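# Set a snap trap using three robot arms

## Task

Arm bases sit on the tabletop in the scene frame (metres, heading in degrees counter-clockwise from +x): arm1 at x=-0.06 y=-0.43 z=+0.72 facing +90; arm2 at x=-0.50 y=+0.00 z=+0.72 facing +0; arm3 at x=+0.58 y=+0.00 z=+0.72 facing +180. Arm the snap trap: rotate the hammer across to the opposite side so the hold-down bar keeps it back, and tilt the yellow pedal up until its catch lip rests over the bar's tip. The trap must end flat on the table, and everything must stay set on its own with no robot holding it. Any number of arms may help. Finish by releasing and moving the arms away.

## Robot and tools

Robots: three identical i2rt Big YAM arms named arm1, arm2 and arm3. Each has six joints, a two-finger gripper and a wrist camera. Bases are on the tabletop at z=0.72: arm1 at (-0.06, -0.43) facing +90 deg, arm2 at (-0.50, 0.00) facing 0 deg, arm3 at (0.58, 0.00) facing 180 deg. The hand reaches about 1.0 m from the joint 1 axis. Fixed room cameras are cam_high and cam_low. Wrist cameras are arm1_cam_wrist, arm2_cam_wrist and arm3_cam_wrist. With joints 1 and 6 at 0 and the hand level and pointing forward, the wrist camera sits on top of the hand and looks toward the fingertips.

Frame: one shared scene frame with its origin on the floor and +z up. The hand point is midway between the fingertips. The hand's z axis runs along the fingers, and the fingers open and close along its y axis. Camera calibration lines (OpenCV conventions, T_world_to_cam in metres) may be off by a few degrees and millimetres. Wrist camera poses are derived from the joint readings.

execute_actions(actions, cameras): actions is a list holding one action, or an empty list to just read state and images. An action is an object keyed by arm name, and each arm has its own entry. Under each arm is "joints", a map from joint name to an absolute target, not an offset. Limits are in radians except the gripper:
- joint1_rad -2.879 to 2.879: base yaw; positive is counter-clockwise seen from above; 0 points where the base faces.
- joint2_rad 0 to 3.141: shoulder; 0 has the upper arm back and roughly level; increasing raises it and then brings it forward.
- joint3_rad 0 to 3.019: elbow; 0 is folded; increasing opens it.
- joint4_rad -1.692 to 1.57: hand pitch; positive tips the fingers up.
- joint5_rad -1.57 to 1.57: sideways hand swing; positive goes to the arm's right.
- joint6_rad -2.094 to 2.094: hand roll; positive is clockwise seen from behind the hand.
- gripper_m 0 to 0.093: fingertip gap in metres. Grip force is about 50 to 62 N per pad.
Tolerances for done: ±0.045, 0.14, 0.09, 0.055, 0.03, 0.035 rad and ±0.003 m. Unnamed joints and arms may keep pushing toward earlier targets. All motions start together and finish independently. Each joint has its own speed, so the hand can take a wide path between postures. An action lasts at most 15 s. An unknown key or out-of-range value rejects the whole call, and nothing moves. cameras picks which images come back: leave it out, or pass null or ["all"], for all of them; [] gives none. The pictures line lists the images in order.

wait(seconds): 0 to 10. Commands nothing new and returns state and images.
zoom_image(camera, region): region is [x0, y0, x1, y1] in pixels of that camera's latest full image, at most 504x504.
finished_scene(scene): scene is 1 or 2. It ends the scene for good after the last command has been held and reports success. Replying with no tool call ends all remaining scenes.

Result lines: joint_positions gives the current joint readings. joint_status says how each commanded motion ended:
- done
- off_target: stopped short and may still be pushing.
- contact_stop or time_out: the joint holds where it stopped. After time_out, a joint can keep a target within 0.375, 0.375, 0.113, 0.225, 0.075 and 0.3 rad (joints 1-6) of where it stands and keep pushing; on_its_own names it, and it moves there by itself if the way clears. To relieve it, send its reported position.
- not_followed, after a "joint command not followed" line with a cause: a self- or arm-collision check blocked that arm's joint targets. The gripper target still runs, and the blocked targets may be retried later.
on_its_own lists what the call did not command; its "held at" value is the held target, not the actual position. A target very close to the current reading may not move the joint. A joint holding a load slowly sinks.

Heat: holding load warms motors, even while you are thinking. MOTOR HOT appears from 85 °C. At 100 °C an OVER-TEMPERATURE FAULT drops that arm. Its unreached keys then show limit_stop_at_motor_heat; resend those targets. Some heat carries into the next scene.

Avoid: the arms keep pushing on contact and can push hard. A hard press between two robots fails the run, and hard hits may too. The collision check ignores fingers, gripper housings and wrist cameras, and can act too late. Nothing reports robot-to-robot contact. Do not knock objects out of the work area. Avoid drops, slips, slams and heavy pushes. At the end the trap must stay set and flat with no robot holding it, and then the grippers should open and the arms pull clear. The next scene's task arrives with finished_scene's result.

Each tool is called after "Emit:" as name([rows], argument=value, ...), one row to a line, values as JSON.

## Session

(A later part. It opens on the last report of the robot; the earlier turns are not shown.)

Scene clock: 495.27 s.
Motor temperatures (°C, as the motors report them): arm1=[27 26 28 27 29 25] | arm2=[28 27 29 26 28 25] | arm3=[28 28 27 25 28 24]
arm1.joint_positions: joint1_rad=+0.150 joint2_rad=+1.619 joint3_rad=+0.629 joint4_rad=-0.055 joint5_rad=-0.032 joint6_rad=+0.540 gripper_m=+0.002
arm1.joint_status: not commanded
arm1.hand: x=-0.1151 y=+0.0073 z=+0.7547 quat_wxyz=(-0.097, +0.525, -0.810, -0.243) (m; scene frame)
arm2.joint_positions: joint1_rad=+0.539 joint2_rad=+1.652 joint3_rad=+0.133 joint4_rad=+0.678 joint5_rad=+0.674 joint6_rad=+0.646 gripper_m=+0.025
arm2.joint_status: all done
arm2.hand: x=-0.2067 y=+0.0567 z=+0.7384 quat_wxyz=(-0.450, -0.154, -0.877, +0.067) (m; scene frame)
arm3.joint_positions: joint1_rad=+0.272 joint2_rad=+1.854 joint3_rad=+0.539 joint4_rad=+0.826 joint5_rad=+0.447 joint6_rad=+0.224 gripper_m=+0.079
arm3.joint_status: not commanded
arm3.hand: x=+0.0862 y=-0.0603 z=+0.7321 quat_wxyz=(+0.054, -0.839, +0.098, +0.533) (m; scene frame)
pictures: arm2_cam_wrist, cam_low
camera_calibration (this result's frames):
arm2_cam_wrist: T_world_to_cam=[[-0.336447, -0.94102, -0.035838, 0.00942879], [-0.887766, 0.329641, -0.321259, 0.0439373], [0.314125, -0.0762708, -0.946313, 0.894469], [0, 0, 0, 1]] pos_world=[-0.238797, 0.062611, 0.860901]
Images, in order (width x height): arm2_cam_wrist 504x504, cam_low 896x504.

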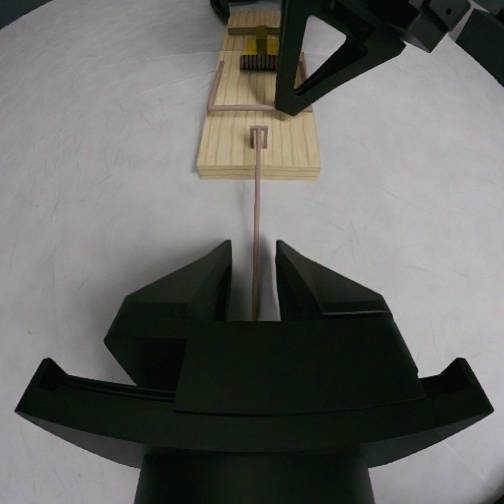

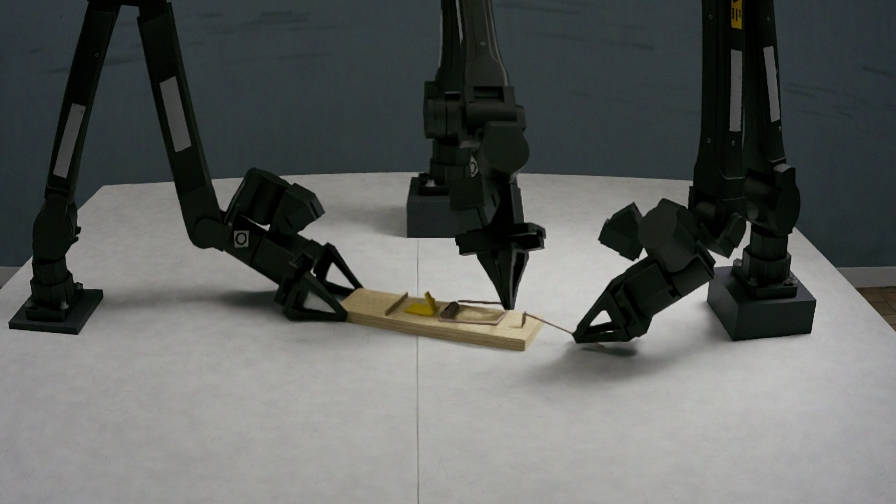

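Emit:
execute_actions([
  {"arm2":{"joints":{"joint2_rad":1.69,"gripper_m":0}}},
], cameras=[])

Emit:
execute_actions([
  {"arm2":{"joints":{"joint2_rad":1.49,"joint4_rad":0.46,"joint6_rad":0.64}}},
], cameras=["cam_low"])

Emit:
execute_actions([
  {"arm2":{"joints":{"joint2_rad":1.30,"joint3_rad":0.16,"joint4_rad":0.27}}},
], cameras=["arm2_cam_wrist","cam_low"])

Scene clock: 506.57 s.
Motor temperatures (°C, as the motors report them): arm1=[27 26 28 27 29 25] | arm2=[28 27 28 26 27 25] | arm3=[28 28 27 25 28 24]
arm1.joint_positions: joint1_rad=+0.150 joint2_rad=+1.619 joint3_rad=+0.629 joint4_rad=-0.055 joint5_rad=-0.032 joint6_rad=+0.540 gripper_m=+0.002
arm1.joint_status: not commanded
arm1.hand: x=-0.1151 y=+0.0073 z=+0.7547 quat_wxyz=(-0.097, +0.525, -0.810, -0.243) (m; scene frame)
arm2.joint_positions: joint1_rad=+0.539 joint2_rad=+1.665 joint3_rad=+0.133 joint4_rad=+0.684 joint5_rad=+0.675 joint6_rad=+0.646 gripper_m=+0.001
arm2.joint_status: all done
arm2.hand: x=-0.2078 y=+0.0559 z=+0.7360 quat_wxyz=(-0.448, -0.153, -0.878, +0.070) (m; scene frame)
arm3.joint_positions: joint1_rad=+0.272 joint2_rad=+1.854 joint3_rad=+0.539 joint4_rad=+0.826 joint5_rad=+0.447 joint6_rad=+0.224 gripper_m=+0.079
arm3.joint_status: not commanded
arm3.hand: x=+0.0862 y=-0.0603 z=+0.7321 quat_wxyz=(+0.054, -0.839, +0.098, +0.533) (m; scene frame)
pictures: none
No camera images: the call's "cameras" was empty. Leave "cameras" out to get every camera's image.

Scene clock: 507.50 s.
Motor temperatures (°C, as the motors report them): arm1=[27 26 28 27 29 25] | arm2=[28 27 28 26 27 25] | arm3=[28 28 27 25 28 24]
arm1.joint_positions: joint1_rad=+0.150 joint2_rad=+1.619 joint3_rad=+0.629 joint4_rad=-0.055 joint5_rad=-0.032 joint6_rad=+0.540 gripper_m=+0.002
arm1.joint_status: not commanded
arm1.hand: x=-0.1151 y=+0.0073 z=+0.7547 quat_wxyz=(-0.097, +0.525, -0.810, -0.243) (m; scene frame)
arm2.joint_positions: joint1_rad=+0.539 joint2_rad=+1.495 joint3_rad=+0.138 joint4_rad=+0.476 joint5_rad=+0.662 joint6_rad=+0.646 gripper_m=+0.001
arm2.joint_status: all done
arm2.hand: x=-0.2106 y=+0.0562 z=+0.7510 quat_wxyz=(-0.434, -0.146, -0.886, +0.075) (m; scene frame)
arm3.joint_positions: joint1_rad=+0.272 joint2_rad=+1.854 joint3_rad=+0.539 joint4_rad=+0.826 joint5_rad=+0.447 joint6_rad=+0.224 gripper_m=+0.079
arm3.joint_status: not commanded
arm3.hand: x=+0.0862 y=-0.0603 z=+0.7321 quat_wxyz=(+0.054, -0.839, +0.098, +0.533) (m; scene frame)
pictures: cam_low
Images, in order (width x height): cam_low 896x504.

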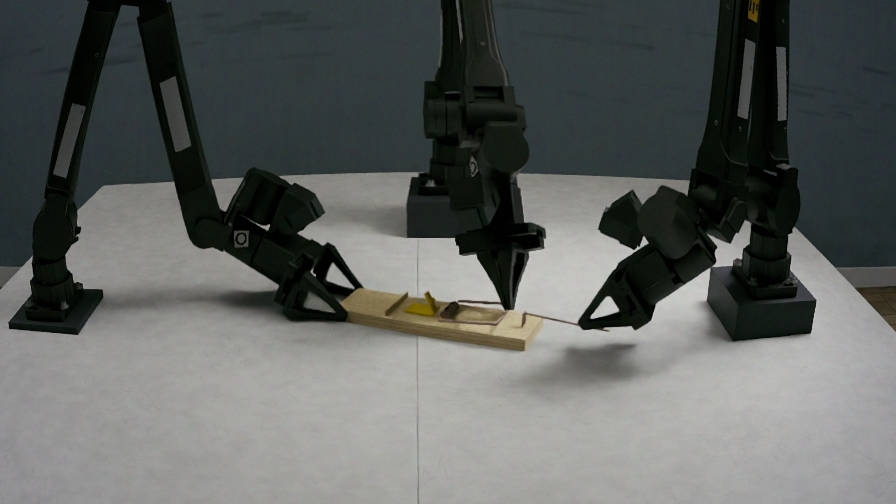

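Scene clock: 508.43 s.
Motor temperatures (°C, as the motors report them): arm1=[27 26 28 27 29 25] | arm2=[28 27 28 26 27 25] | arm3=[28 28 27 25 28 24]
arm1.joint_positions: joint1_rad=+0.150 joint2_rad=+1.619 joint3_rad=+0.629 joint4_rad=-0.055 joint5_rad=-0.032 joint6_rad=+0.540 gripper_m=+0.002
arm1.joint_status: not commanded
arm1.hand: x=-0.1151 y=+0.0073 z=+0.7547 quat_wxyz=(-0.097, +0.525, -0.810, -0.243) (m; scene frame)
arm2.joint_positions: joint1_rad=+0.539 joint2_rad=+1.300 joint3_rad=+0.147 joint4_rad=+0.281 joint5_rad=+0.667 joint6_rad=+0.646 gripper_m=+0.001
arm2.joint_status: all done
arm2.hand: x=-0.2098 y=+0.0561 z=+0.7772 quat_wxyz=(-0.439, -0.148, -0.883, +0.073) (m; scene frame)
arm3.joint_positions: joint1_rad=+0.272 joint2_rad=+1.854 joint3_rad=+0.539 joint4_rad=+0.826 joint5_rad=+0.447 joint6_rad=+0.224 gripper_m=+0.079
arm3.joint_status: not commanded
arm3.hand: x=+0.0862 y=-0.0603 z=+0.7321 quat_wxyz=(+0.054, -0.839, +0.098, +0.533) (m; scene frame)
pictures: arm2_cam_wrist, cam_low
camera_calibration (this result's frames):
arm2_cam_wrist: T_world_to_cam=[[-0.332381, -0.943018, -0.0154972, -0.00558872], [-0.89834, 0.321552, -0.299316, 0.0350993], [0.287244, -0.0855652, -0.954028, 0.933034], [0, 0, 0, 1]] pos_world=[-0.238335, 0.0632788, 0.90056]
Images, in order (width x height): arm2_cam_wrist 504x504, cam_low 896x504.

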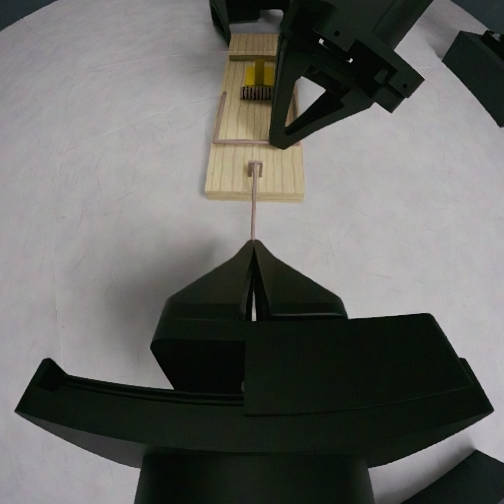

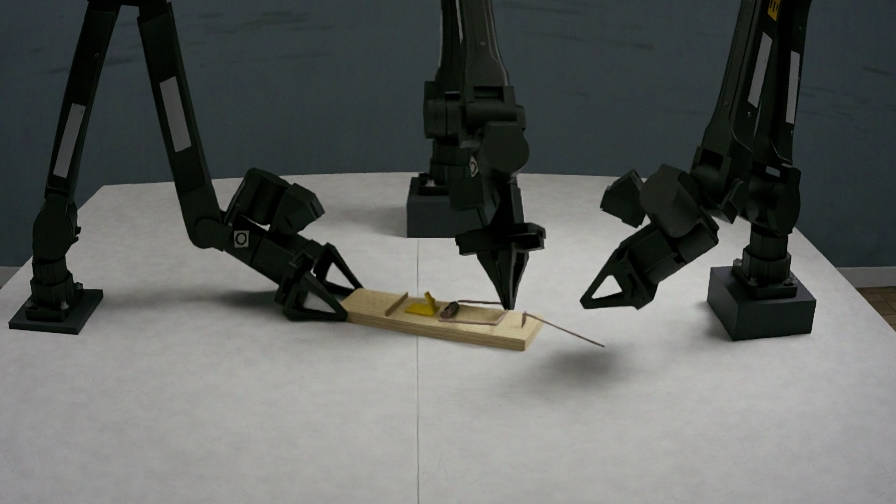

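Emit:
execute_actions([
  {"arm2":{"joints":{"joint2_rad":1.5,"joint3_rad":0.16,"joint4_rad":0.6,"gripper_m":0.022}}},
], cameras=[])

Emit:
execute_actions([
  {"arm2":{"joints":{"joint2_rad":1.675}}},
], cameras=["cam_low"])

Emit:
zoom_image(camera="cam_low", region=[500, 280, 660, 370])

Scene clock: 522.70 s.
Motor temperatures (°C, as the motors report them): arm1=[27 26 28 27 29 25] | arm2=[28 27 29 26 28 25] | arm3=[28 28 27 25 28 24]
arm1.joint_positions: joint1_rad=+0.150 joint2_rad=+1.619 joint3_rad=+0.629 joint4_rad=-0.055 joint5_rad=-0.032 joint6_rad=+0.540 gripper_m=+0.002
arm1.joint_status: not commanded
arm1.hand: x=-0.1151 y=+0.0073 z=+0.7547 quat_wxyz=(-0.097, +0.525, -0.810, -0.243) (m; scene frame)
arm2.joint_positions: joint1_rad=+0.539 joint2_rad=+1.492 joint3_rad=+0.147 joint4_rad=+0.584 joint5_rad=+0.667 joint6_rad=+0.646 gripper_m=+0.022
arm2.joint_status: all done
arm2.hand: x=-0.1919 y=+0.0672 z=+0.7694 quat_wxyz=(-0.475, -0.164, -0.864, +0.040) (m; scene frame)
arm3.joint_positions: joint1_rad=+0.272 joint2_rad=+1.854 joint3_rad=+0.539 joint4_rad=+0.826 joint5_rad=+0.447 joint6_rad=+0.224 gripper_m=+0.079
arm3.joint_status: not commanded
arm3.hand: x=+0.0862 y=-0.0603 z=+0.7321 quat_wxyz=(+0.054, -0.839, +0.098, +0.533) (m; scene frame)
pictures: none
No camera images: the call's "cameras" was empty. Leave "cameras" out to get every camera's image.

Scene clock: 523.47 s.
Motor temperatures (°C, as the motors report them): arm1=[27 26 28 27 29 25] | arm2=[28 27 29 26 28 25] | arm3=[28 28 27 25 28 24]
arm1.joint_positions: joint1_rad=+0.150 joint2_rad=+1.619 joint3_rad=+0.629 joint4_rad=-0.055 joint5_rad=-0.032 joint6_rad=+0.540 gripper_m=+0.002
arm1.joint_status: not commanded
arm1.hand: x=-0.1151 y=+0.0073 z=+0.7547 quat_wxyz=(-0.097, +0.525, -0.810, -0.243) (m; scene frame)
arm2.joint_positions: joint1_rad=+0.539 joint2_rad=+1.651 joint3_rad=+0.151 joint4_rad=+0.599 joint5_rad=+0.676 joint6_rad=+0.646 gripper_m=+0.022
arm2.joint_status: all done
arm2.hand: x=-0.2092 y=+0.0551 z=+0.7311 quat_wxyz=(-0.431, -0.145, -0.887, +0.085) (m; scene frame)
arm3.joint_positions: joint1_rad=+0.272 joint2_rad=+1.854 joint3_rad=+0.539 joint4_rad=+0.826 joint5_rad=+0.447 joint6_rad=+0.224 gripper_m=+0.079
arm3.joint_status: not commanded
arm3.hand: x=+0.0862 y=-0.0603 z=+0.7321 quat_wxyz=(+0.054, -0.839, +0.098, +0.533) (m; scene frame)
pictures: cam_low
Images, in order (width x height): cam_low 896x504.

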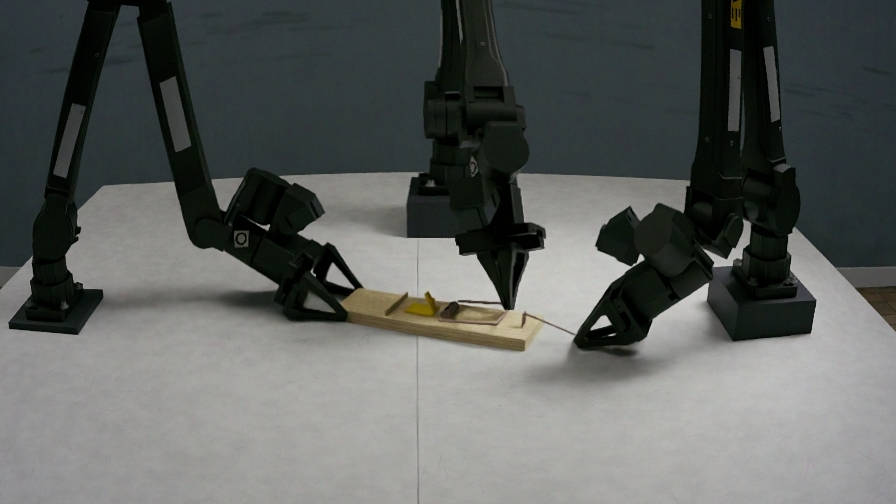

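Region (500, 280, 660, 370) of cam_low's 896x504 image, scaled by 3.150, with more detail than that image has; it fills the top 284 rows of this view, and the rest is white.

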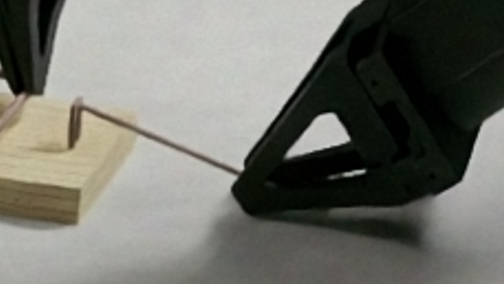

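Emit:
execute_actions([
  {"arm2":{"joints":{"joint2_rad":1.655,"gripper_m":0}}},
], cameras=[])

Emit:
execute_actions([
  {"arm2":{"joints":{"joint2_rad":1.46,"joint4_rad":0.39}}},
], cameras=[])

Emit:
execute_actions([
  {"arm2":{"joints":{"joint2_rad":1.26,"joint3_rad":0.18,"joint4_rad":0.17}}},
], cameras=["cam_low"])

Emit:
zoom_image(camera="cam_low", region=[500, 250, 660, 370])

Scene clock: 534.50 s.
Motor temperatures (°C, as the motors report them): arm1=[27 26 28 27 29 25] | arm2=[28 27 28 26 27 25] | arm3=[28 28 27 25 28 24]
arm1.joint_positions: joint1_rad=+0.150 joint2_rad=+1.619 joint3_rad=+0.629 joint4_rad=-0.055 joint5_rad=-0.032 joint6_rad=+0.540 gripper_m=+0.002
arm1.joint_status: not commanded
arm1.hand: x=-0.1151 y=+0.0073 z=+0.7547 quat_wxyz=(-0.097, +0.525, -0.810, -0.243) (m; scene frame)
arm2.joint_positions: joint1_rad=+0.539 joint2_rad=+1.651 joint3_rad=+0.152 joint4_rad=+0.599 joint5_rad=+0.673 joint6_rad=+0.649 gripper_m=+0.002
arm2.joint_status: all done
arm2.hand: x=-0.2084 y=+0.0560 z=+0.7312 quat_wxyz=(-0.431, -0.146, -0.887, +0.083) (m; scene frame)
arm3.joint_positions: joint1_rad=+0.272 joint2_rad=+1.854 joint3_rad=+0.539 joint4_rad=+0.826 joint5_rad=+0.447 joint6_rad=+0.224 gripper_m=+0.079
arm3.joint_status: not commanded
arm3.hand: x=+0.0862 y=-0.0603 z=+0.7321 quat_wxyz=(+0.054, -0.839, +0.098, +0.533) (m; scene frame)
pictures: none
No camera images: the call's "cameras" was empty. Leave "cameras" out to get every camera's image.

Scene clock: 535.37 s.
Motor temperatures (°C, as the motors report them): arm1=[27 26 28 27 29 25] | arm2=[28 27 28 26 27 25] | arm3=[28 28 27 25 28 24]
arm1.joint_positions: joint1_rad=+0.150 joint2_rad=+1.619 joint3_rad=+0.629 joint4_rad=-0.055 joint5_rad=-0.032 joint6_rad=+0.540 gripper_m=+0.002
arm1.joint_status: not commanded
arm1.hand: x=-0.1151 y=+0.0073 z=+0.7547 quat_wxyz=(-0.097, +0.525, -0.810, -0.243) (m; scene frame)
arm2.joint_positions: joint1_rad=+0.539 joint2_rad=+1.473 joint3_rad=+0.153 joint4_rad=+0.401 joint5_rad=+0.660 joint6_rad=+0.653 gripper_m=+0.002
arm2.joint_status: all done
arm2.hand: x=-0.2115 y=+0.0563 z=+0.7499 quat_wxyz=(-0.421, -0.143, -0.892, +0.083) (m; scene frame)
arm3.joint_positions: joint1_rad=+0.272 joint2_rad=+1.854 joint3_rad=+0.539 joint4_rad=+0.826 joint5_rad=+0.447 joint6_rad=+0.224 gripper_m=+0.079
arm3.joint_status: not commanded
arm3.hand: x=+0.0862 y=-0.0603 z=+0.7321 quat_wxyz=(+0.054, -0.839, +0.098, +0.533) (m; scene frame)
pictures: none
No camera images: the call's "cameras" was empty. Leave "cameras" out to get every camera's image.

Scene clock: 536.30 s.
Motor temperatures (°C, as the motors report them): arm1=[27 26 28 27 29 25] | arm2=[28 27 28 26 27 25] | arm3=[28 28 27 25 28 24]
arm1.joint_positions: joint1_rad=+0.150 joint2_rad=+1.619 joint3_rad=+0.629 joint4_rad=-0.055 joint5_rad=-0.032 joint6_rad=+0.540 gripper_m=+0.002
arm1.joint_status: not commanded
arm1.hand: x=-0.1151 y=+0.0073 z=+0.7547 quat_wxyz=(-0.097, +0.525, -0.810, -0.243) (m; scene frame)
arm2.joint_positions: joint1_rad=+0.535 joint2_rad=+1.269 joint3_rad=+0.173 joint4_rad=+0.187 joint5_rad=+0.664 joint6_rad=+0.654 gripper_m=+0.002
arm2.joint_status: all done
arm2.hand: x=-0.2082 y=+0.0563 z=+0.7802 quat_wxyz=(-0.426, -0.147, -0.889, +0.082) (m; scene frame)
arm3.joint_positions: joint1_rad=+0.271 joint2_rad=+1.854 joint3_rad=+0.539 joint4_rad=+0.826 joint5_rad=+0.447 joint6_rad=+0.224 gripper_m=+0.079
arm3.joint_status: not commanded
arm3.hand: x=+0.0862 y=-0.0602 z=+0.7321 quat_wxyz=(+0.054, -0.839, +0.098, +0.533) (m; scene frame)
pictures: cam_low
Images, in order (width x height): cam_low 896x504.

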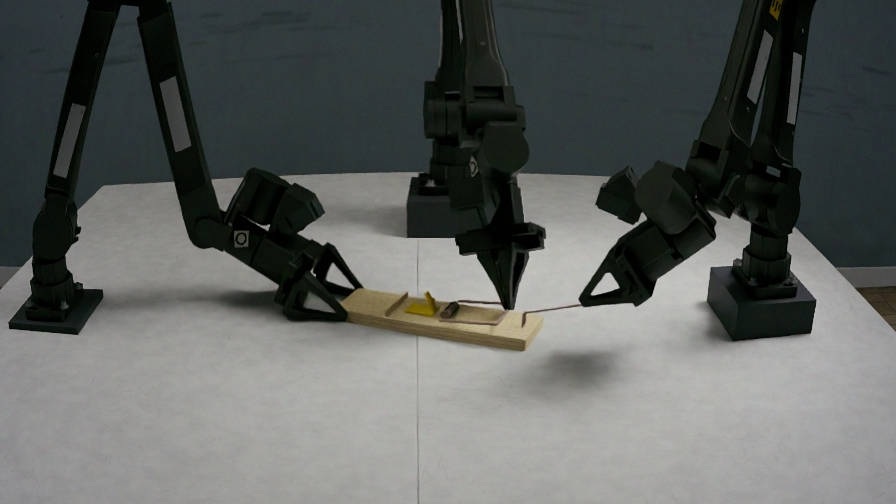

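Region (500, 250, 660, 370) of cam_low's 896x504 image, scaled by 3.150, with more detail than that image has; it fills the top 378 rows of this view, and the rest is white.

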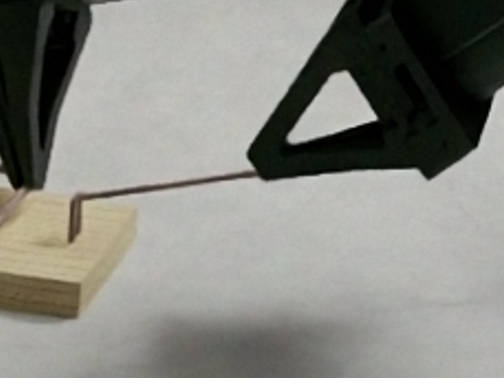

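Emit:
execute_actions([
  {"arm2":{"joints":{"joint1_rad":0.485,"joint2_rad":1.16,"joint3_rad":0.20,"joint4_rad":0.19,"joint6_rad":0.55}}},
], cameras=["cam_low"])

Emit:
execute_actions([
  {"arm2":{"joints":{"joint1_rad":0.42,"joint2_rad":1.235,"joint3_rad":0.205,"joint4_rad":0.40,"joint6_rad":0.42}}},
], cameras=["arm2_cam_wrist","cam_low","cam_high"])

Scene clock: 553.60 s.
Motor temperatures (°C, as the motors report them): arm1=[27 26 28 27 29 25] | arm2=[28 27 29 26 28 25] | arm3=[28 28 27 25 28 24]
arm1.joint_positions: joint1_rad=+0.150 joint2_rad=+1.619 joint3_rad=+0.629 joint4_rad=-0.055 joint5_rad=-0.032 joint6_rad=+0.540 gripper_m=+0.002
arm1.joint_status: not commanded
arm1.hand: x=-0.1151 y=+0.0073 z=+0.7547 quat_wxyz=(-0.097, +0.525, -0.810, -0.243) (m; scene frame)
arm2.joint_positions: joint1_rad=+0.498 joint2_rad=+1.161 joint3_rad=+0.177 joint4_rad=+0.182 joint5_rad=+0.663 joint6_rad=+0.571 gripper_m=+0.001
arm2.joint_status: all done
arm2.hand: x=-0.1949 y=+0.0524 z=+0.8090 quat_wxyz=(-0.457, -0.142, -0.874, +0.077) (m; scene frame)
arm3.joint_positions: joint1_rad=+0.271 joint2_rad=+1.854 joint3_rad=+0.539 joint4_rad=+0.826 joint5_rad=+0.447 joint6_rad=+0.224 gripper_m=+0.079
arm3.joint_status: not commanded
arm3.hand: x=+0.0862 y=-0.0602 z=+0.7321 quat_wxyz=(+0.054, -0.839, +0.098, +0.533) (m; scene frame)
pictures: cam_low
Images, in order (width x height): cam_low 896x504.

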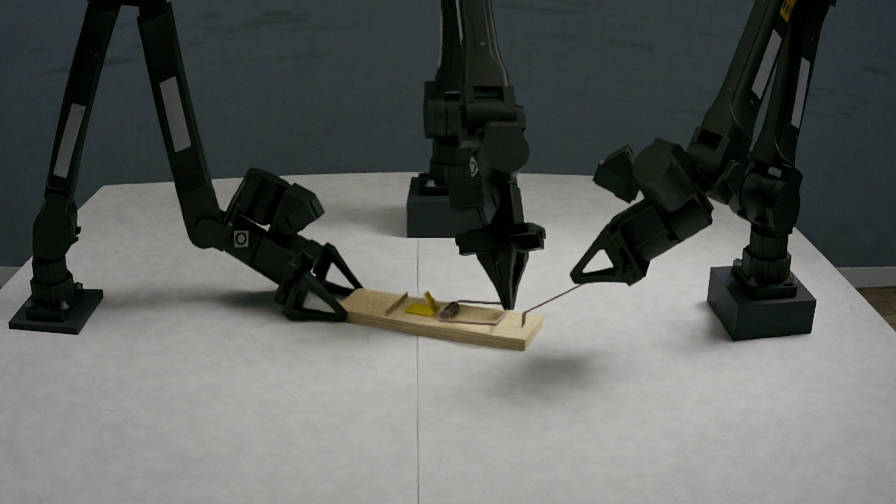

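Scene clock: 554.67 s.
Motor temperatures (°C, as the motors report them): arm1=[27 26 28 27 29 25] | arm2=[28 27 29 26 28 25] | arm3=[28 28 27 25 28 24]
arm1.joint_positions: joint1_rad=+0.150 joint2_rad=+1.619 joint3_rad=+0.629 joint4_rad=-0.055 joint5_rad=-0.023 joint6_rad=+0.540 gripper_m=+0.002
arm1.joint_status: not commanded
arm1.hand: x=-0.1135 y=+0.0075 z=+0.7547 quat_wxyz=(-0.100, +0.524, -0.811, -0.241) (m; scene frame)
arm2.joint_positions: joint1_rad=+0.441 joint2_rad=+1.205 joint3_rad=+0.177 joint4_rad=+0.392 joint5_rad=+0.669 joint6_rad=+0.437 gripper_m=+0.001
arm2.joint_status: all done
arm2.hand: x=-0.1697 y=+0.0454 z=+0.8300 quat_wxyz=(-0.509, -0.135, -0.846, +0.082) (m; scene frame)
arm3.joint_positions: joint1_rad=+0.271 joint2_rad=+1.850 joint3_rad=+0.534 joint4_rad=+0.826 joint5_rad=+0.446 joint6_rad=+0.224 gripper_m=+0.079
arm3.joint_status: not commanded
arm3.hand: x=+0.0880 y=-0.0597 z=+0.7322 quat_wxyz=(+0.054, -0.839, +0.098, +0.532) (m; scene frame)
pictures: arm2_cam_wrist, cam_high, cam_low
camera_calibration (this result's frames):
arm2_cam_wrist: T_world_to_cam=[[-0.316263, -0.948575, -0.0135301, -0.000177009], [-0.846064, 0.288479, -0.448281, 0.224316], [0.429132, -0.130327, -0.89379, 0.947035], [0, 0, 0, 1]] pos_world=[-0.216673, 0.0585463, 0.947005]
Images, in order (width x height): arm2_cam_wrist 504x504, cam_high 896x504, cam_low 896x504.

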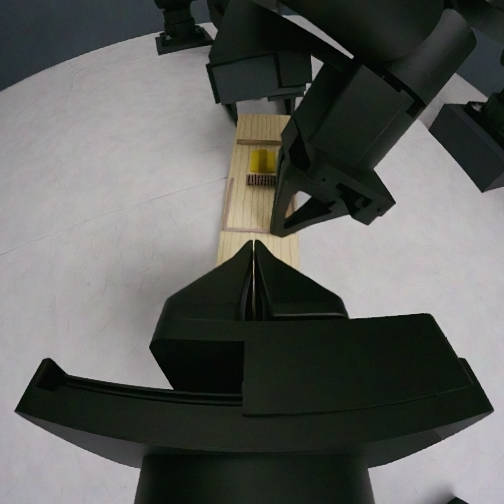

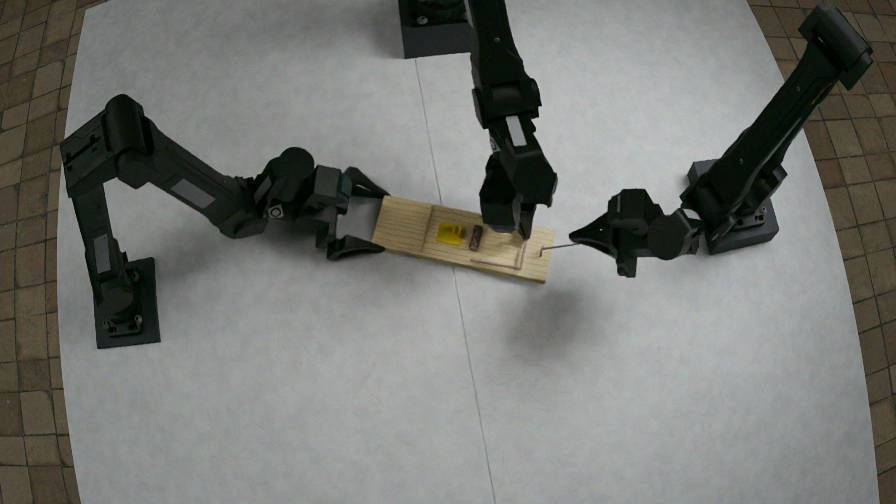

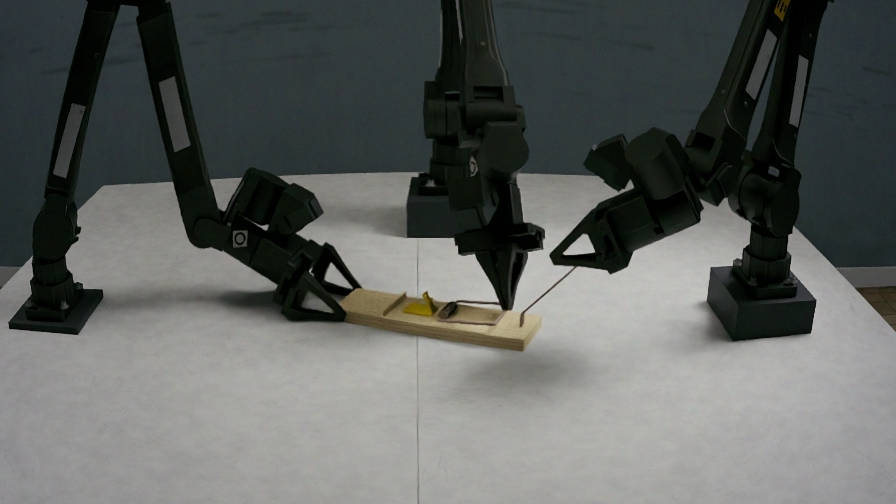

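Emit:
execute_actions([
  {"arm2":{"joints":{"joint1_rad":0.34,"joint2_rad":1.21,"joint3_rad":0.31,"joint4_rad":0.18,"joint5_rad":0.555}}},
], cameras=["arm2_cam_wrist","cam_low","cam_high"])

Scene clock: 597.67 s.
Motor temperatures (°C, as the motors report them): arm1=[27 26 28 27 29 25] | arm2=[28 27 31 26 27 25] | arm3=[28 28 27 25 28 24]
arm1.joint_positions: joint1_rad=+0.149 joint2_rad=+1.619 joint3_rad=+0.629 joint4_rad=-0.052 joint5_rad=-0.023 joint6_rad=+0.541 gripper_m=+0.002
arm1.joint_status: not commanded
arm1.hand: x=-0.1133 y=+0.0081 z=+0.7550 quat_wxyz=(-0.101, +0.523, -0.811, -0.242) (m; scene frame)
arm2.joint_positions: joint1_rad=+0.332 joint2_rad=+1.193 joint3_rad=+0.292 joint4_rad=+0.203 joint5_rad=+0.568 joint6_rad=+0.430 gripper_m=+0.001
arm2.joint_status: all done
arm2.hand: x=-0.1388 y=+0.0348 z=+0.8399 quat_wxyz=(-0.470, -0.149, -0.866, +0.083) (m; scene frame)
arm3.joint_positions: joint1_rad=+0.271 joint2_rad=+1.850 joint3_rad=+0.534 joint4_rad=+0.826 joint5_rad=+0.447 joint6_rad=+0.225 gripper_m=+0.079
arm3.joint_status: not commanded
arm3.hand: x=+0.0881 y=-0.0596 z=+0.7322 quat_wxyz=(+0.055, -0.839, +0.098, +0.532) (m; scene frame)
pictures: arm2_cam_wrist, cam_high, cam_low
camera_calibration (this result's frames):
arm2_cam_wrist: T_world_to_cam=[[-0.342429, -0.939476, -0.0113152, -0.00618173], [-0.872236, 0.322351, -0.367823, 0.18562], [0.349208, -0.116084, -0.929827, 0.959935], [0, 0, 0, 1]] pos_world=[-0.17543, 0.0457904, 0.960779]
Images, in order (width x height): arm2_cam_wrist 504x504, cam_high 896x504, cam_low 896x504.

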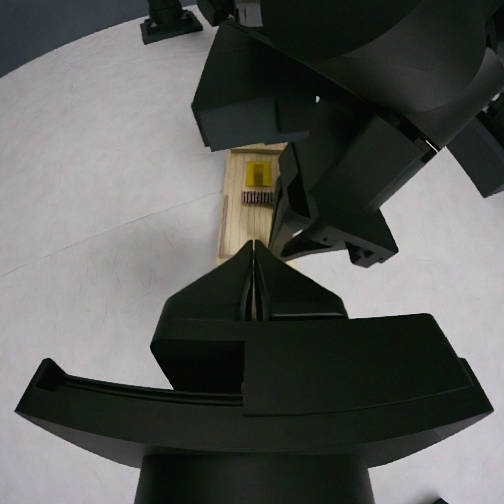

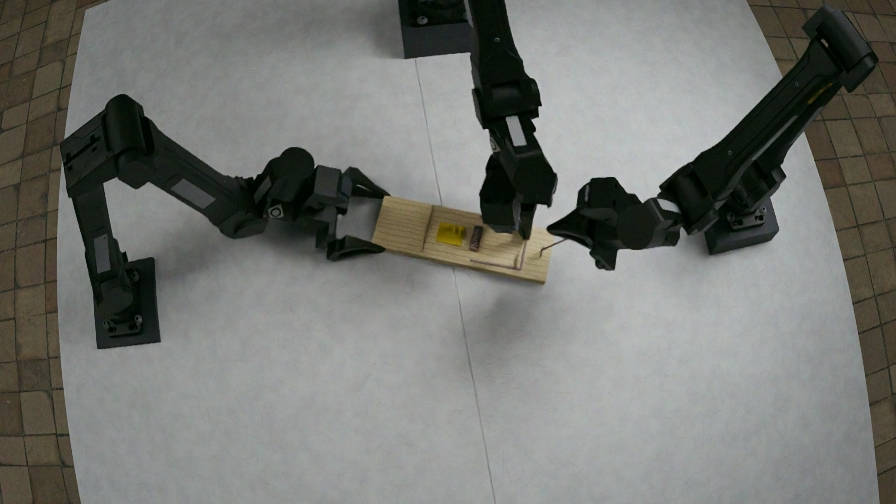

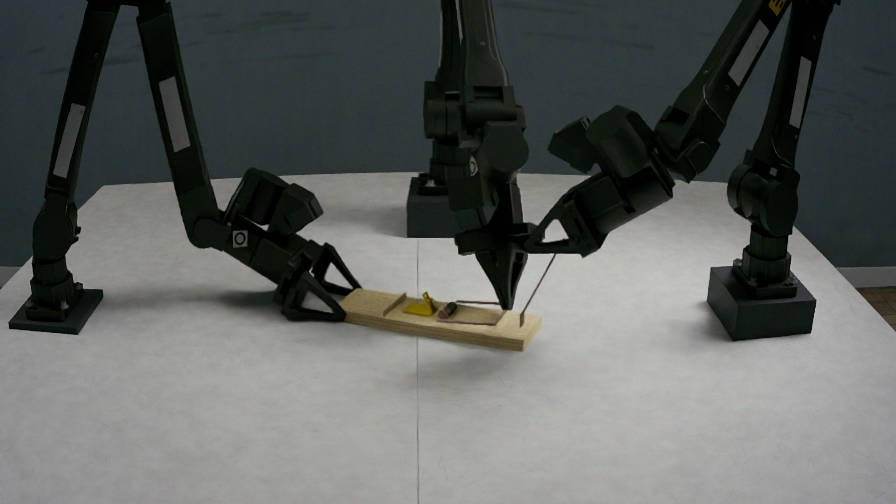

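Emit:
execute_actions([
  {"arm1":{"joints":{"joint2_rad":1.685,"joint3_rad":0.55,"joint4_rad":0.12,"joint6_rad":0.57}}},
], cameras=["arm1_cam_wrist"])

Emit:
execute_actions([
  {"arm1":{"joints":{"joint2_rad":1.70,"joint3_rad":0.49,"joint4_rad":0.29,"joint6_rad":0.61}}},
])

Scene clock: 606.63 s.
Motor temperatures (°C, as the motors report them): arm1=[27 26 28 27 29 25] | arm2=[28 27 31 26 27 25] | arm3=[28 28 27 25 28 24]
arm1.joint_positions: joint1_rad=+0.149 joint2_rad=+1.624 joint3_rad=+0.566 joint4_rad=+0.111 joint5_rad=-0.022 joint6_rad=+0.570 gripper_m=+0.002
arm1.joint_status: all done
arm1.hand: x=-0.1132 y=+0.0077 z=+0.7541 quat_wxyz=(-0.118, +0.504, -0.807, -0.284) (m; scene frame)
arm2.joint_positions: joint1_rad=+0.332 joint2_rad=+1.193 joint3_rad=+0.292 joint4_rad=+0.203 joint5_rad=+0.568 joint6_rad=+0.430 gripper_m=+0.001
arm2.joint_status: not commanded
arm2.hand: x=-0.1388 y=+0.0348 z=+0.8399 quat_wxyz=(-0.470, -0.149, -0.866, +0.083) (m; scene frame)
arm3.joint_positions: joint1_rad=+0.271 joint2_rad=+1.850 joint3_rad=+0.534 joint4_rad=+0.826 joint5_rad=+0.447 joint6_rad=+0.225 gripper_m=+0.079
arm3.joint_status: not commanded
arm3.hand: x=+0.0881 y=-0.0596 z=+0.7322 quat_wxyz=(+0.055, -0.839, +0.098, +0.532) (m; scene frame)
pictures: arm1_cam_wrist
camera_calibration (this result's frames):
arm1_cam_wrist: T_world_to_cam=[[0.878559, -0.340862, -0.334584, 0.356959], [-0.329695, -0.939638, 0.0915486, -0.0942319], [-0.345593, 0.0298799, -0.937909, 0.793743], [0, 0, 0, 1]] pos_world=[-0.0703648, 0.00941293, 0.872517]
Images, in order (width x height): arm1_cam_wrist 504x504.

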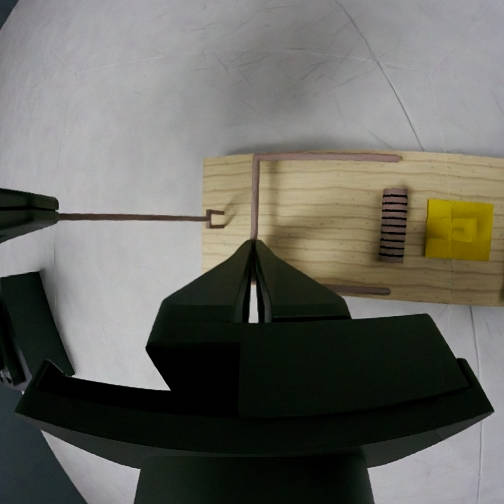

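Scene clock: 607.50 s.
Motor temperatures (°C, as the motors report them): arm1=[27 26 28 27 29 25] | arm2=[28 27 31 26 27 25] | arm3=[28 28 27 25 28 24]
arm1.joint_positions: joint1_rad=+0.148 joint2_rad=+1.634 joint3_rad=+0.505 joint4_rad=+0.285 joint5_rad=-0.023 joint6_rad=+0.603 gripper_m=+0.002
arm1.joint_status: all done
arm1.hand: x=-0.1128 y=+0.0069 z=+0.7563 quat_wxyz=(-0.133, +0.482, -0.800, -0.330) (m; scene frame)
arm2.joint_positions: joint1_rad=+0.332 joint2_rad=+1.193 joint3_rad=+0.292 joint4_rad=+0.203 joint5_rad=+0.568 joint6_rad=+0.430 gripper_m=+0.001
arm2.joint_status: not commanded
arm2.hand: x=-0.1388 y=+0.0348 z=+0.8399 quat_wxyz=(-0.470, -0.149, -0.866, +0.083) (m; scene frame)
arm3.joint_positions: joint1_rad=+0.271 joint2_rad=+1.850 joint3_rad=+0.534 joint4_rad=+0.826 joint5_rad=+0.447 joint6_rad=+0.225 gripper_m=+0.079
arm3.joint_status: not commanded
arm3.hand: x=+0.0881 y=-0.0596 z=+0.7322 quat_wxyz=(+0.055, -0.839, +0.098, +0.532) (m; scene frame)
pictures: arm1_cam_wrist, arm2_cam_wrist, arm3_cam_wrist, cam_high, cam_low
camera_calibration (this result's frames):
arm1_cam_wrist: T_world_to_cam=[[0.857733, -0.32864, -0.395337, 0.400581], [-0.353613, -0.935335, 0.0103258, -0.0363673], [-0.373165, 0.13094, -0.918478, 0.777443], [0, 0, 0, 1]] pos_world=[-0.0663363, -0.00416694, 0.872804]
arm2_cam_wrist: T_world_to_cam=[[-0.342429, -0.939476, -0.0113152, -0.00618173], [-0.872236, 0.322351, -0.367823, 0.18562], [0.349208, -0.116084, -0.929827, 0.959935], [0, 0, 0, 1]] pos_world=[-0.17543, 0.0457904, 0.960779]
arm3_cam_wrist: T_world_to_cam=[[0.232478, 0.972585, -0.00566266, 0.0406414], [0.85156, -0.206355, -0.481936, 0.274571], [-0.469892, 0.107217, -0.876188, 0.812699], [0, 0, 0, 1]] pos_world=[0.138619, -0.0700034, 0.844633]
Images, in order (width x height): arm1_cam_wrist 504x504, arm2_cam_wrist 504x504, arm3_cam_wrist 504x504, cam_high 896x504, cam_low 896x504.

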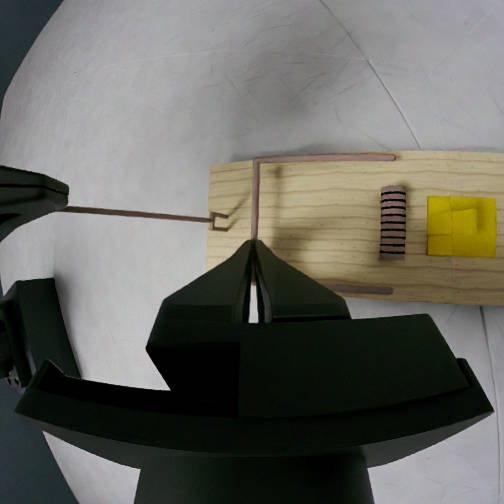

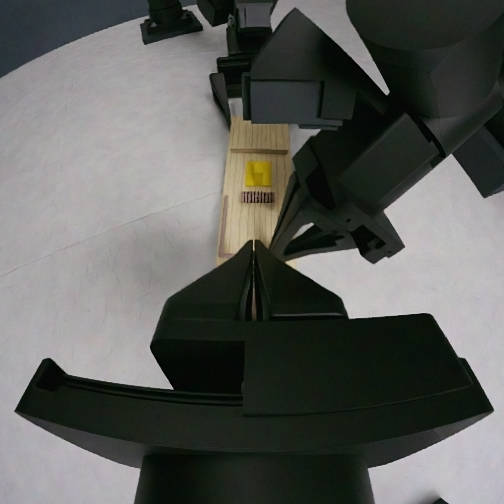

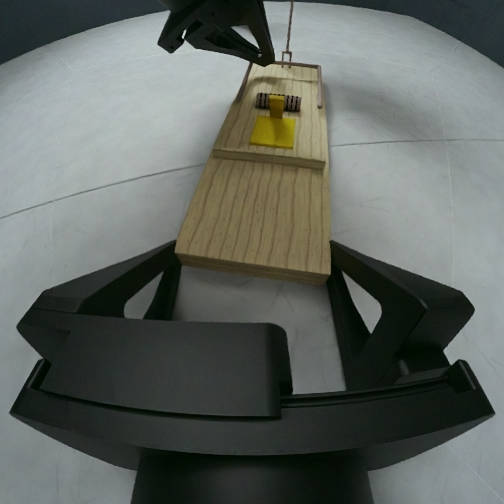

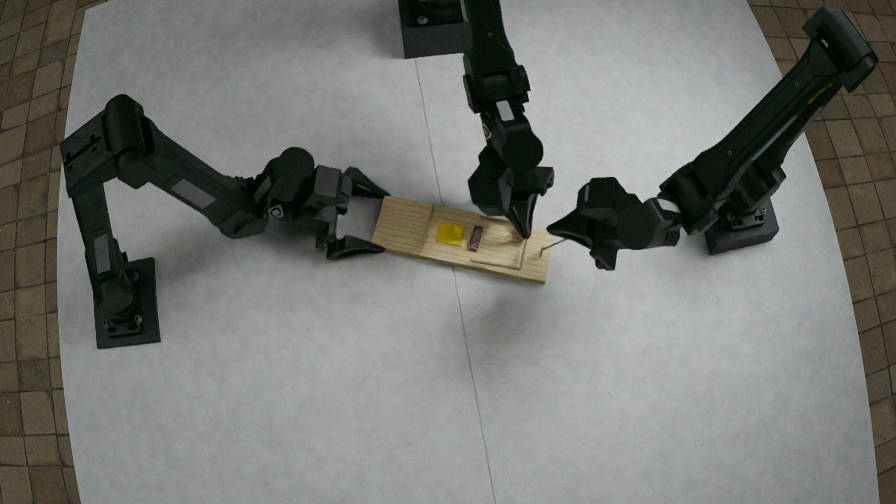

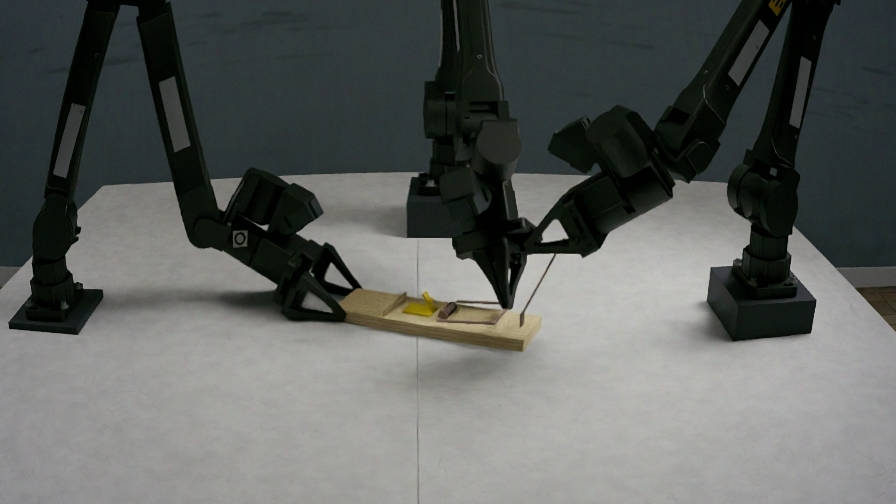

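Emit:
execute_actions([
  {"arm1":{"joints":{"joint2_rad":1.74,"joint3_rad":0.445,"joint4_rad":0.45,"joint6_rad":0.63}},"arm2":{"joints":{"joint1_rad":0.275,"joint2_rad":1.23,"joint3_rad":0.40,"joint4_rad":0.03,"joint5_rad":0.465}}},
], cameras=["arm2_cam_wrist","cam_low","cam_high"])

Scene clock: 618.77 s.
Motor temperatures (°C, as the motors report them): arm1=[27 25 28 27 29 25] | arm2=[28 27 31 26 27 25] | arm3=[28 28 27 25 28 24]
arm1.joint_positions: joint1_rad=+0.147 joint2_rad=+1.670 joint3_rad=+0.457 joint4_rad=+0.455 joint5_rad=-0.022 joint6_rad=+0.629 gripper_m=+0.002
arm1.joint_status: all done
arm1.hand: x=-0.1121 y=+0.0062 z=+0.7552 quat_wxyz=(-0.146, +0.463, -0.793, -0.368) (m; scene frame)
arm2.joint_positions: joint1_rad=+0.271 joint2_rad=+1.206 joint3_rad=+0.374 joint4_rad=+0.047 joint5_rad=+0.480 joint6_rad=+0.429 gripper_m=+0.001
arm2.joint_status: all done
arm2.hand: x=-0.1243 y=+0.0302 z=+0.8387 quat_wxyz=(-0.423, -0.150, -0.890, +0.077) (m; scene frame)
arm3.joint_positions: joint1_rad=+0.271 joint2_rad=+1.850 joint3_rad=+0.534 joint4_rad=+0.826 joint5_rad=+0.447 joint6_rad=+0.225 gripper_m=+0.079
arm3.joint_status: not commanded
arm3.hand: x=+0.0881 y=-0.0596 z=+0.7322 quat_wxyz=(+0.055, -0.839, +0.098, +0.532) (m; scene frame)
pictures: arm2_cam_wrist, cam_high, cam_low
camera_calibration (this result's frames):
arm2_cam_wrist: T_world_to_cam=[[-0.340395, -0.940274, -0.00397308, -0.0114479], [-0.905297, 0.328869, -0.268854, 0.111947], [0.254103, -0.0879196, -0.963173, 0.968528], [0, 0, 0, 1]] pos_world=[-0.148657, 0.0375726, 0.962912]
Images, in order (width x height): arm2_cam_wrist 504x504, cam_high 896x504, cam_low 896x504.

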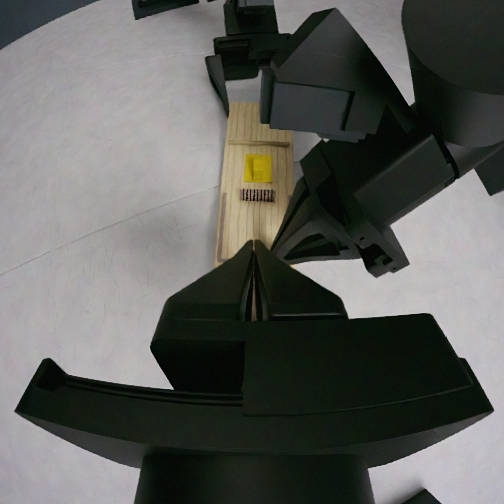

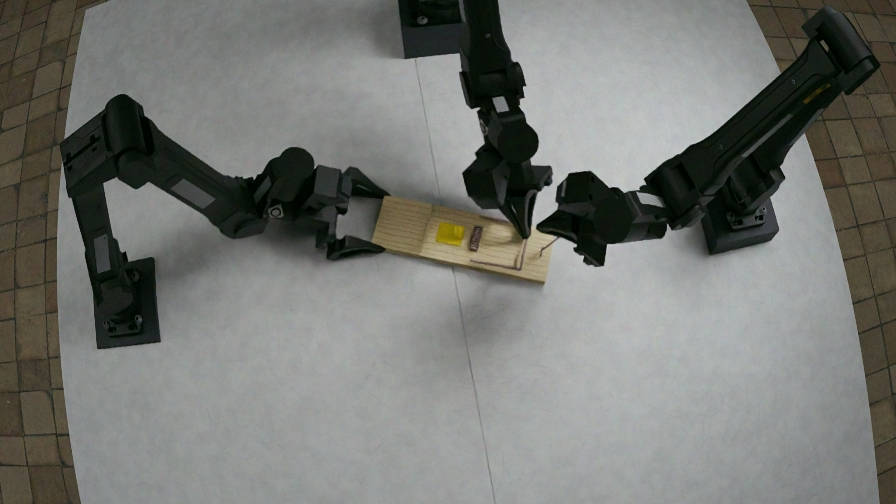

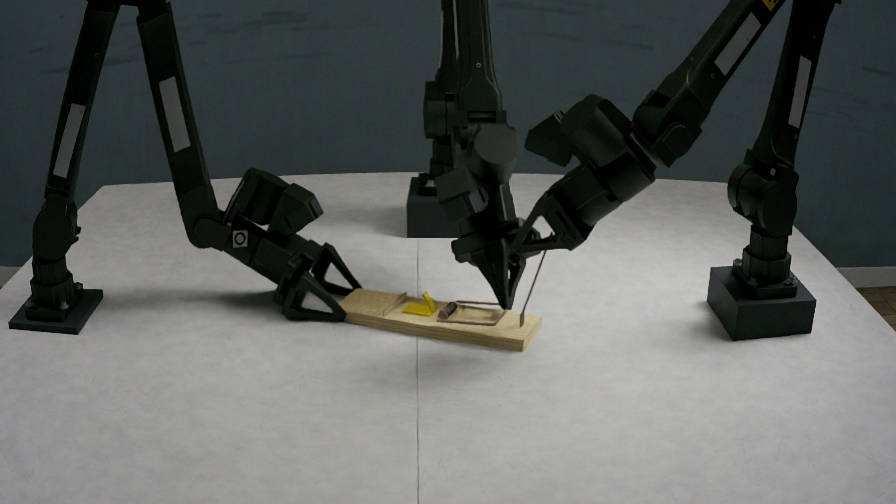

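Emit:
execute_actions([
  {"arm2":{"joints":{"joint1_rad":0.215,"joint2_rad":1.31,"joint3_rad":0.53,"joint4_rad":-0.10,"joint5_rad":0.425}}},
], cameras=["arm2_cam_wrist","cam_low","cam_high"])

Scene clock: 629.70 s.
Motor temperatures (°C, as the motors report them): arm1=[27 25 28 27 29 25] | arm2=[28 27 32 26 27 25] | arm3=[28 28 27 25 28 24]
arm1.joint_positions: joint1_rad=+0.147 joint2_rad=+1.670 joint3_rad=+0.457 joint4_rad=+0.455 joint5_rad=-0.022 joint6_rad=+0.629 gripper_m=+0.002
arm1.joint_status: not commanded
arm1.hand: x=-0.1121 y=+0.0062 z=+0.7552 quat_wxyz=(-0.146, +0.463, -0.793, -0.368) (m; scene frame)
arm2.joint_positions: joint1_rad=+0.206 joint2_rad=+1.294 joint3_rad=+0.497 joint4_rad=-0.087 joint5_rad=+0.438 joint6_rad=+0.429 gripper_m=+0.001
arm2.joint_status: all done
arm2.hand: x=-0.0973 y=+0.0183 z=+0.8345 quat_wxyz=(-0.374, -0.163, -0.908, +0.092) (m; scene frame)
arm3.joint_positions: joint1_rad=+0.271 joint2_rad=+1.850 joint3_rad=+0.534 joint4_rad=+0.826 joint5_rad=+0.447 joint6_rad=+0.225 gripper_m=+0.079
arm3.joint_status: not commanded
arm3.hand: x=+0.0881 y=-0.0596 z=+0.7322 quat_wxyz=(+0.055, -0.839, +0.098, +0.532) (m; scene frame)
pictures: arm2_cam_wrist, cam_high, cam_low
camera_calibration (this result's frames):
arm2_cam_wrist: T_world_to_cam=[[-0.373906, -0.92695, 0.0309609, -0.0460868], [-0.915541, 0.363556, -0.172078, 0.0568264], [0.148252, -0.0926869, -0.984597, 0.964275], [0, 0, 0, 1]] pos_world=[-0.108161, 0.0259959, 0.960627]
Images, in order (width x height): arm2_cam_wrist 504x504, cam_high 896x504, cam_low 896x504.

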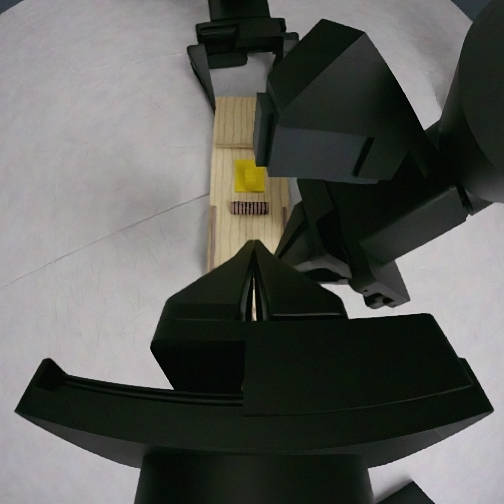

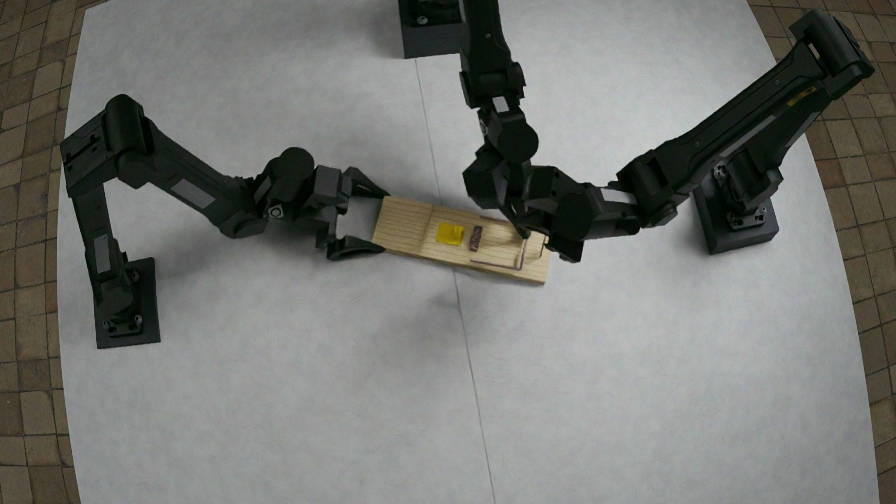

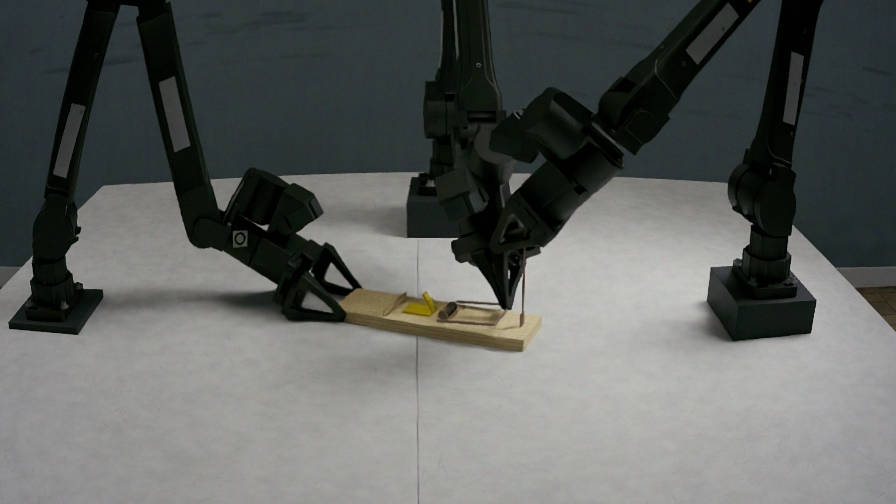

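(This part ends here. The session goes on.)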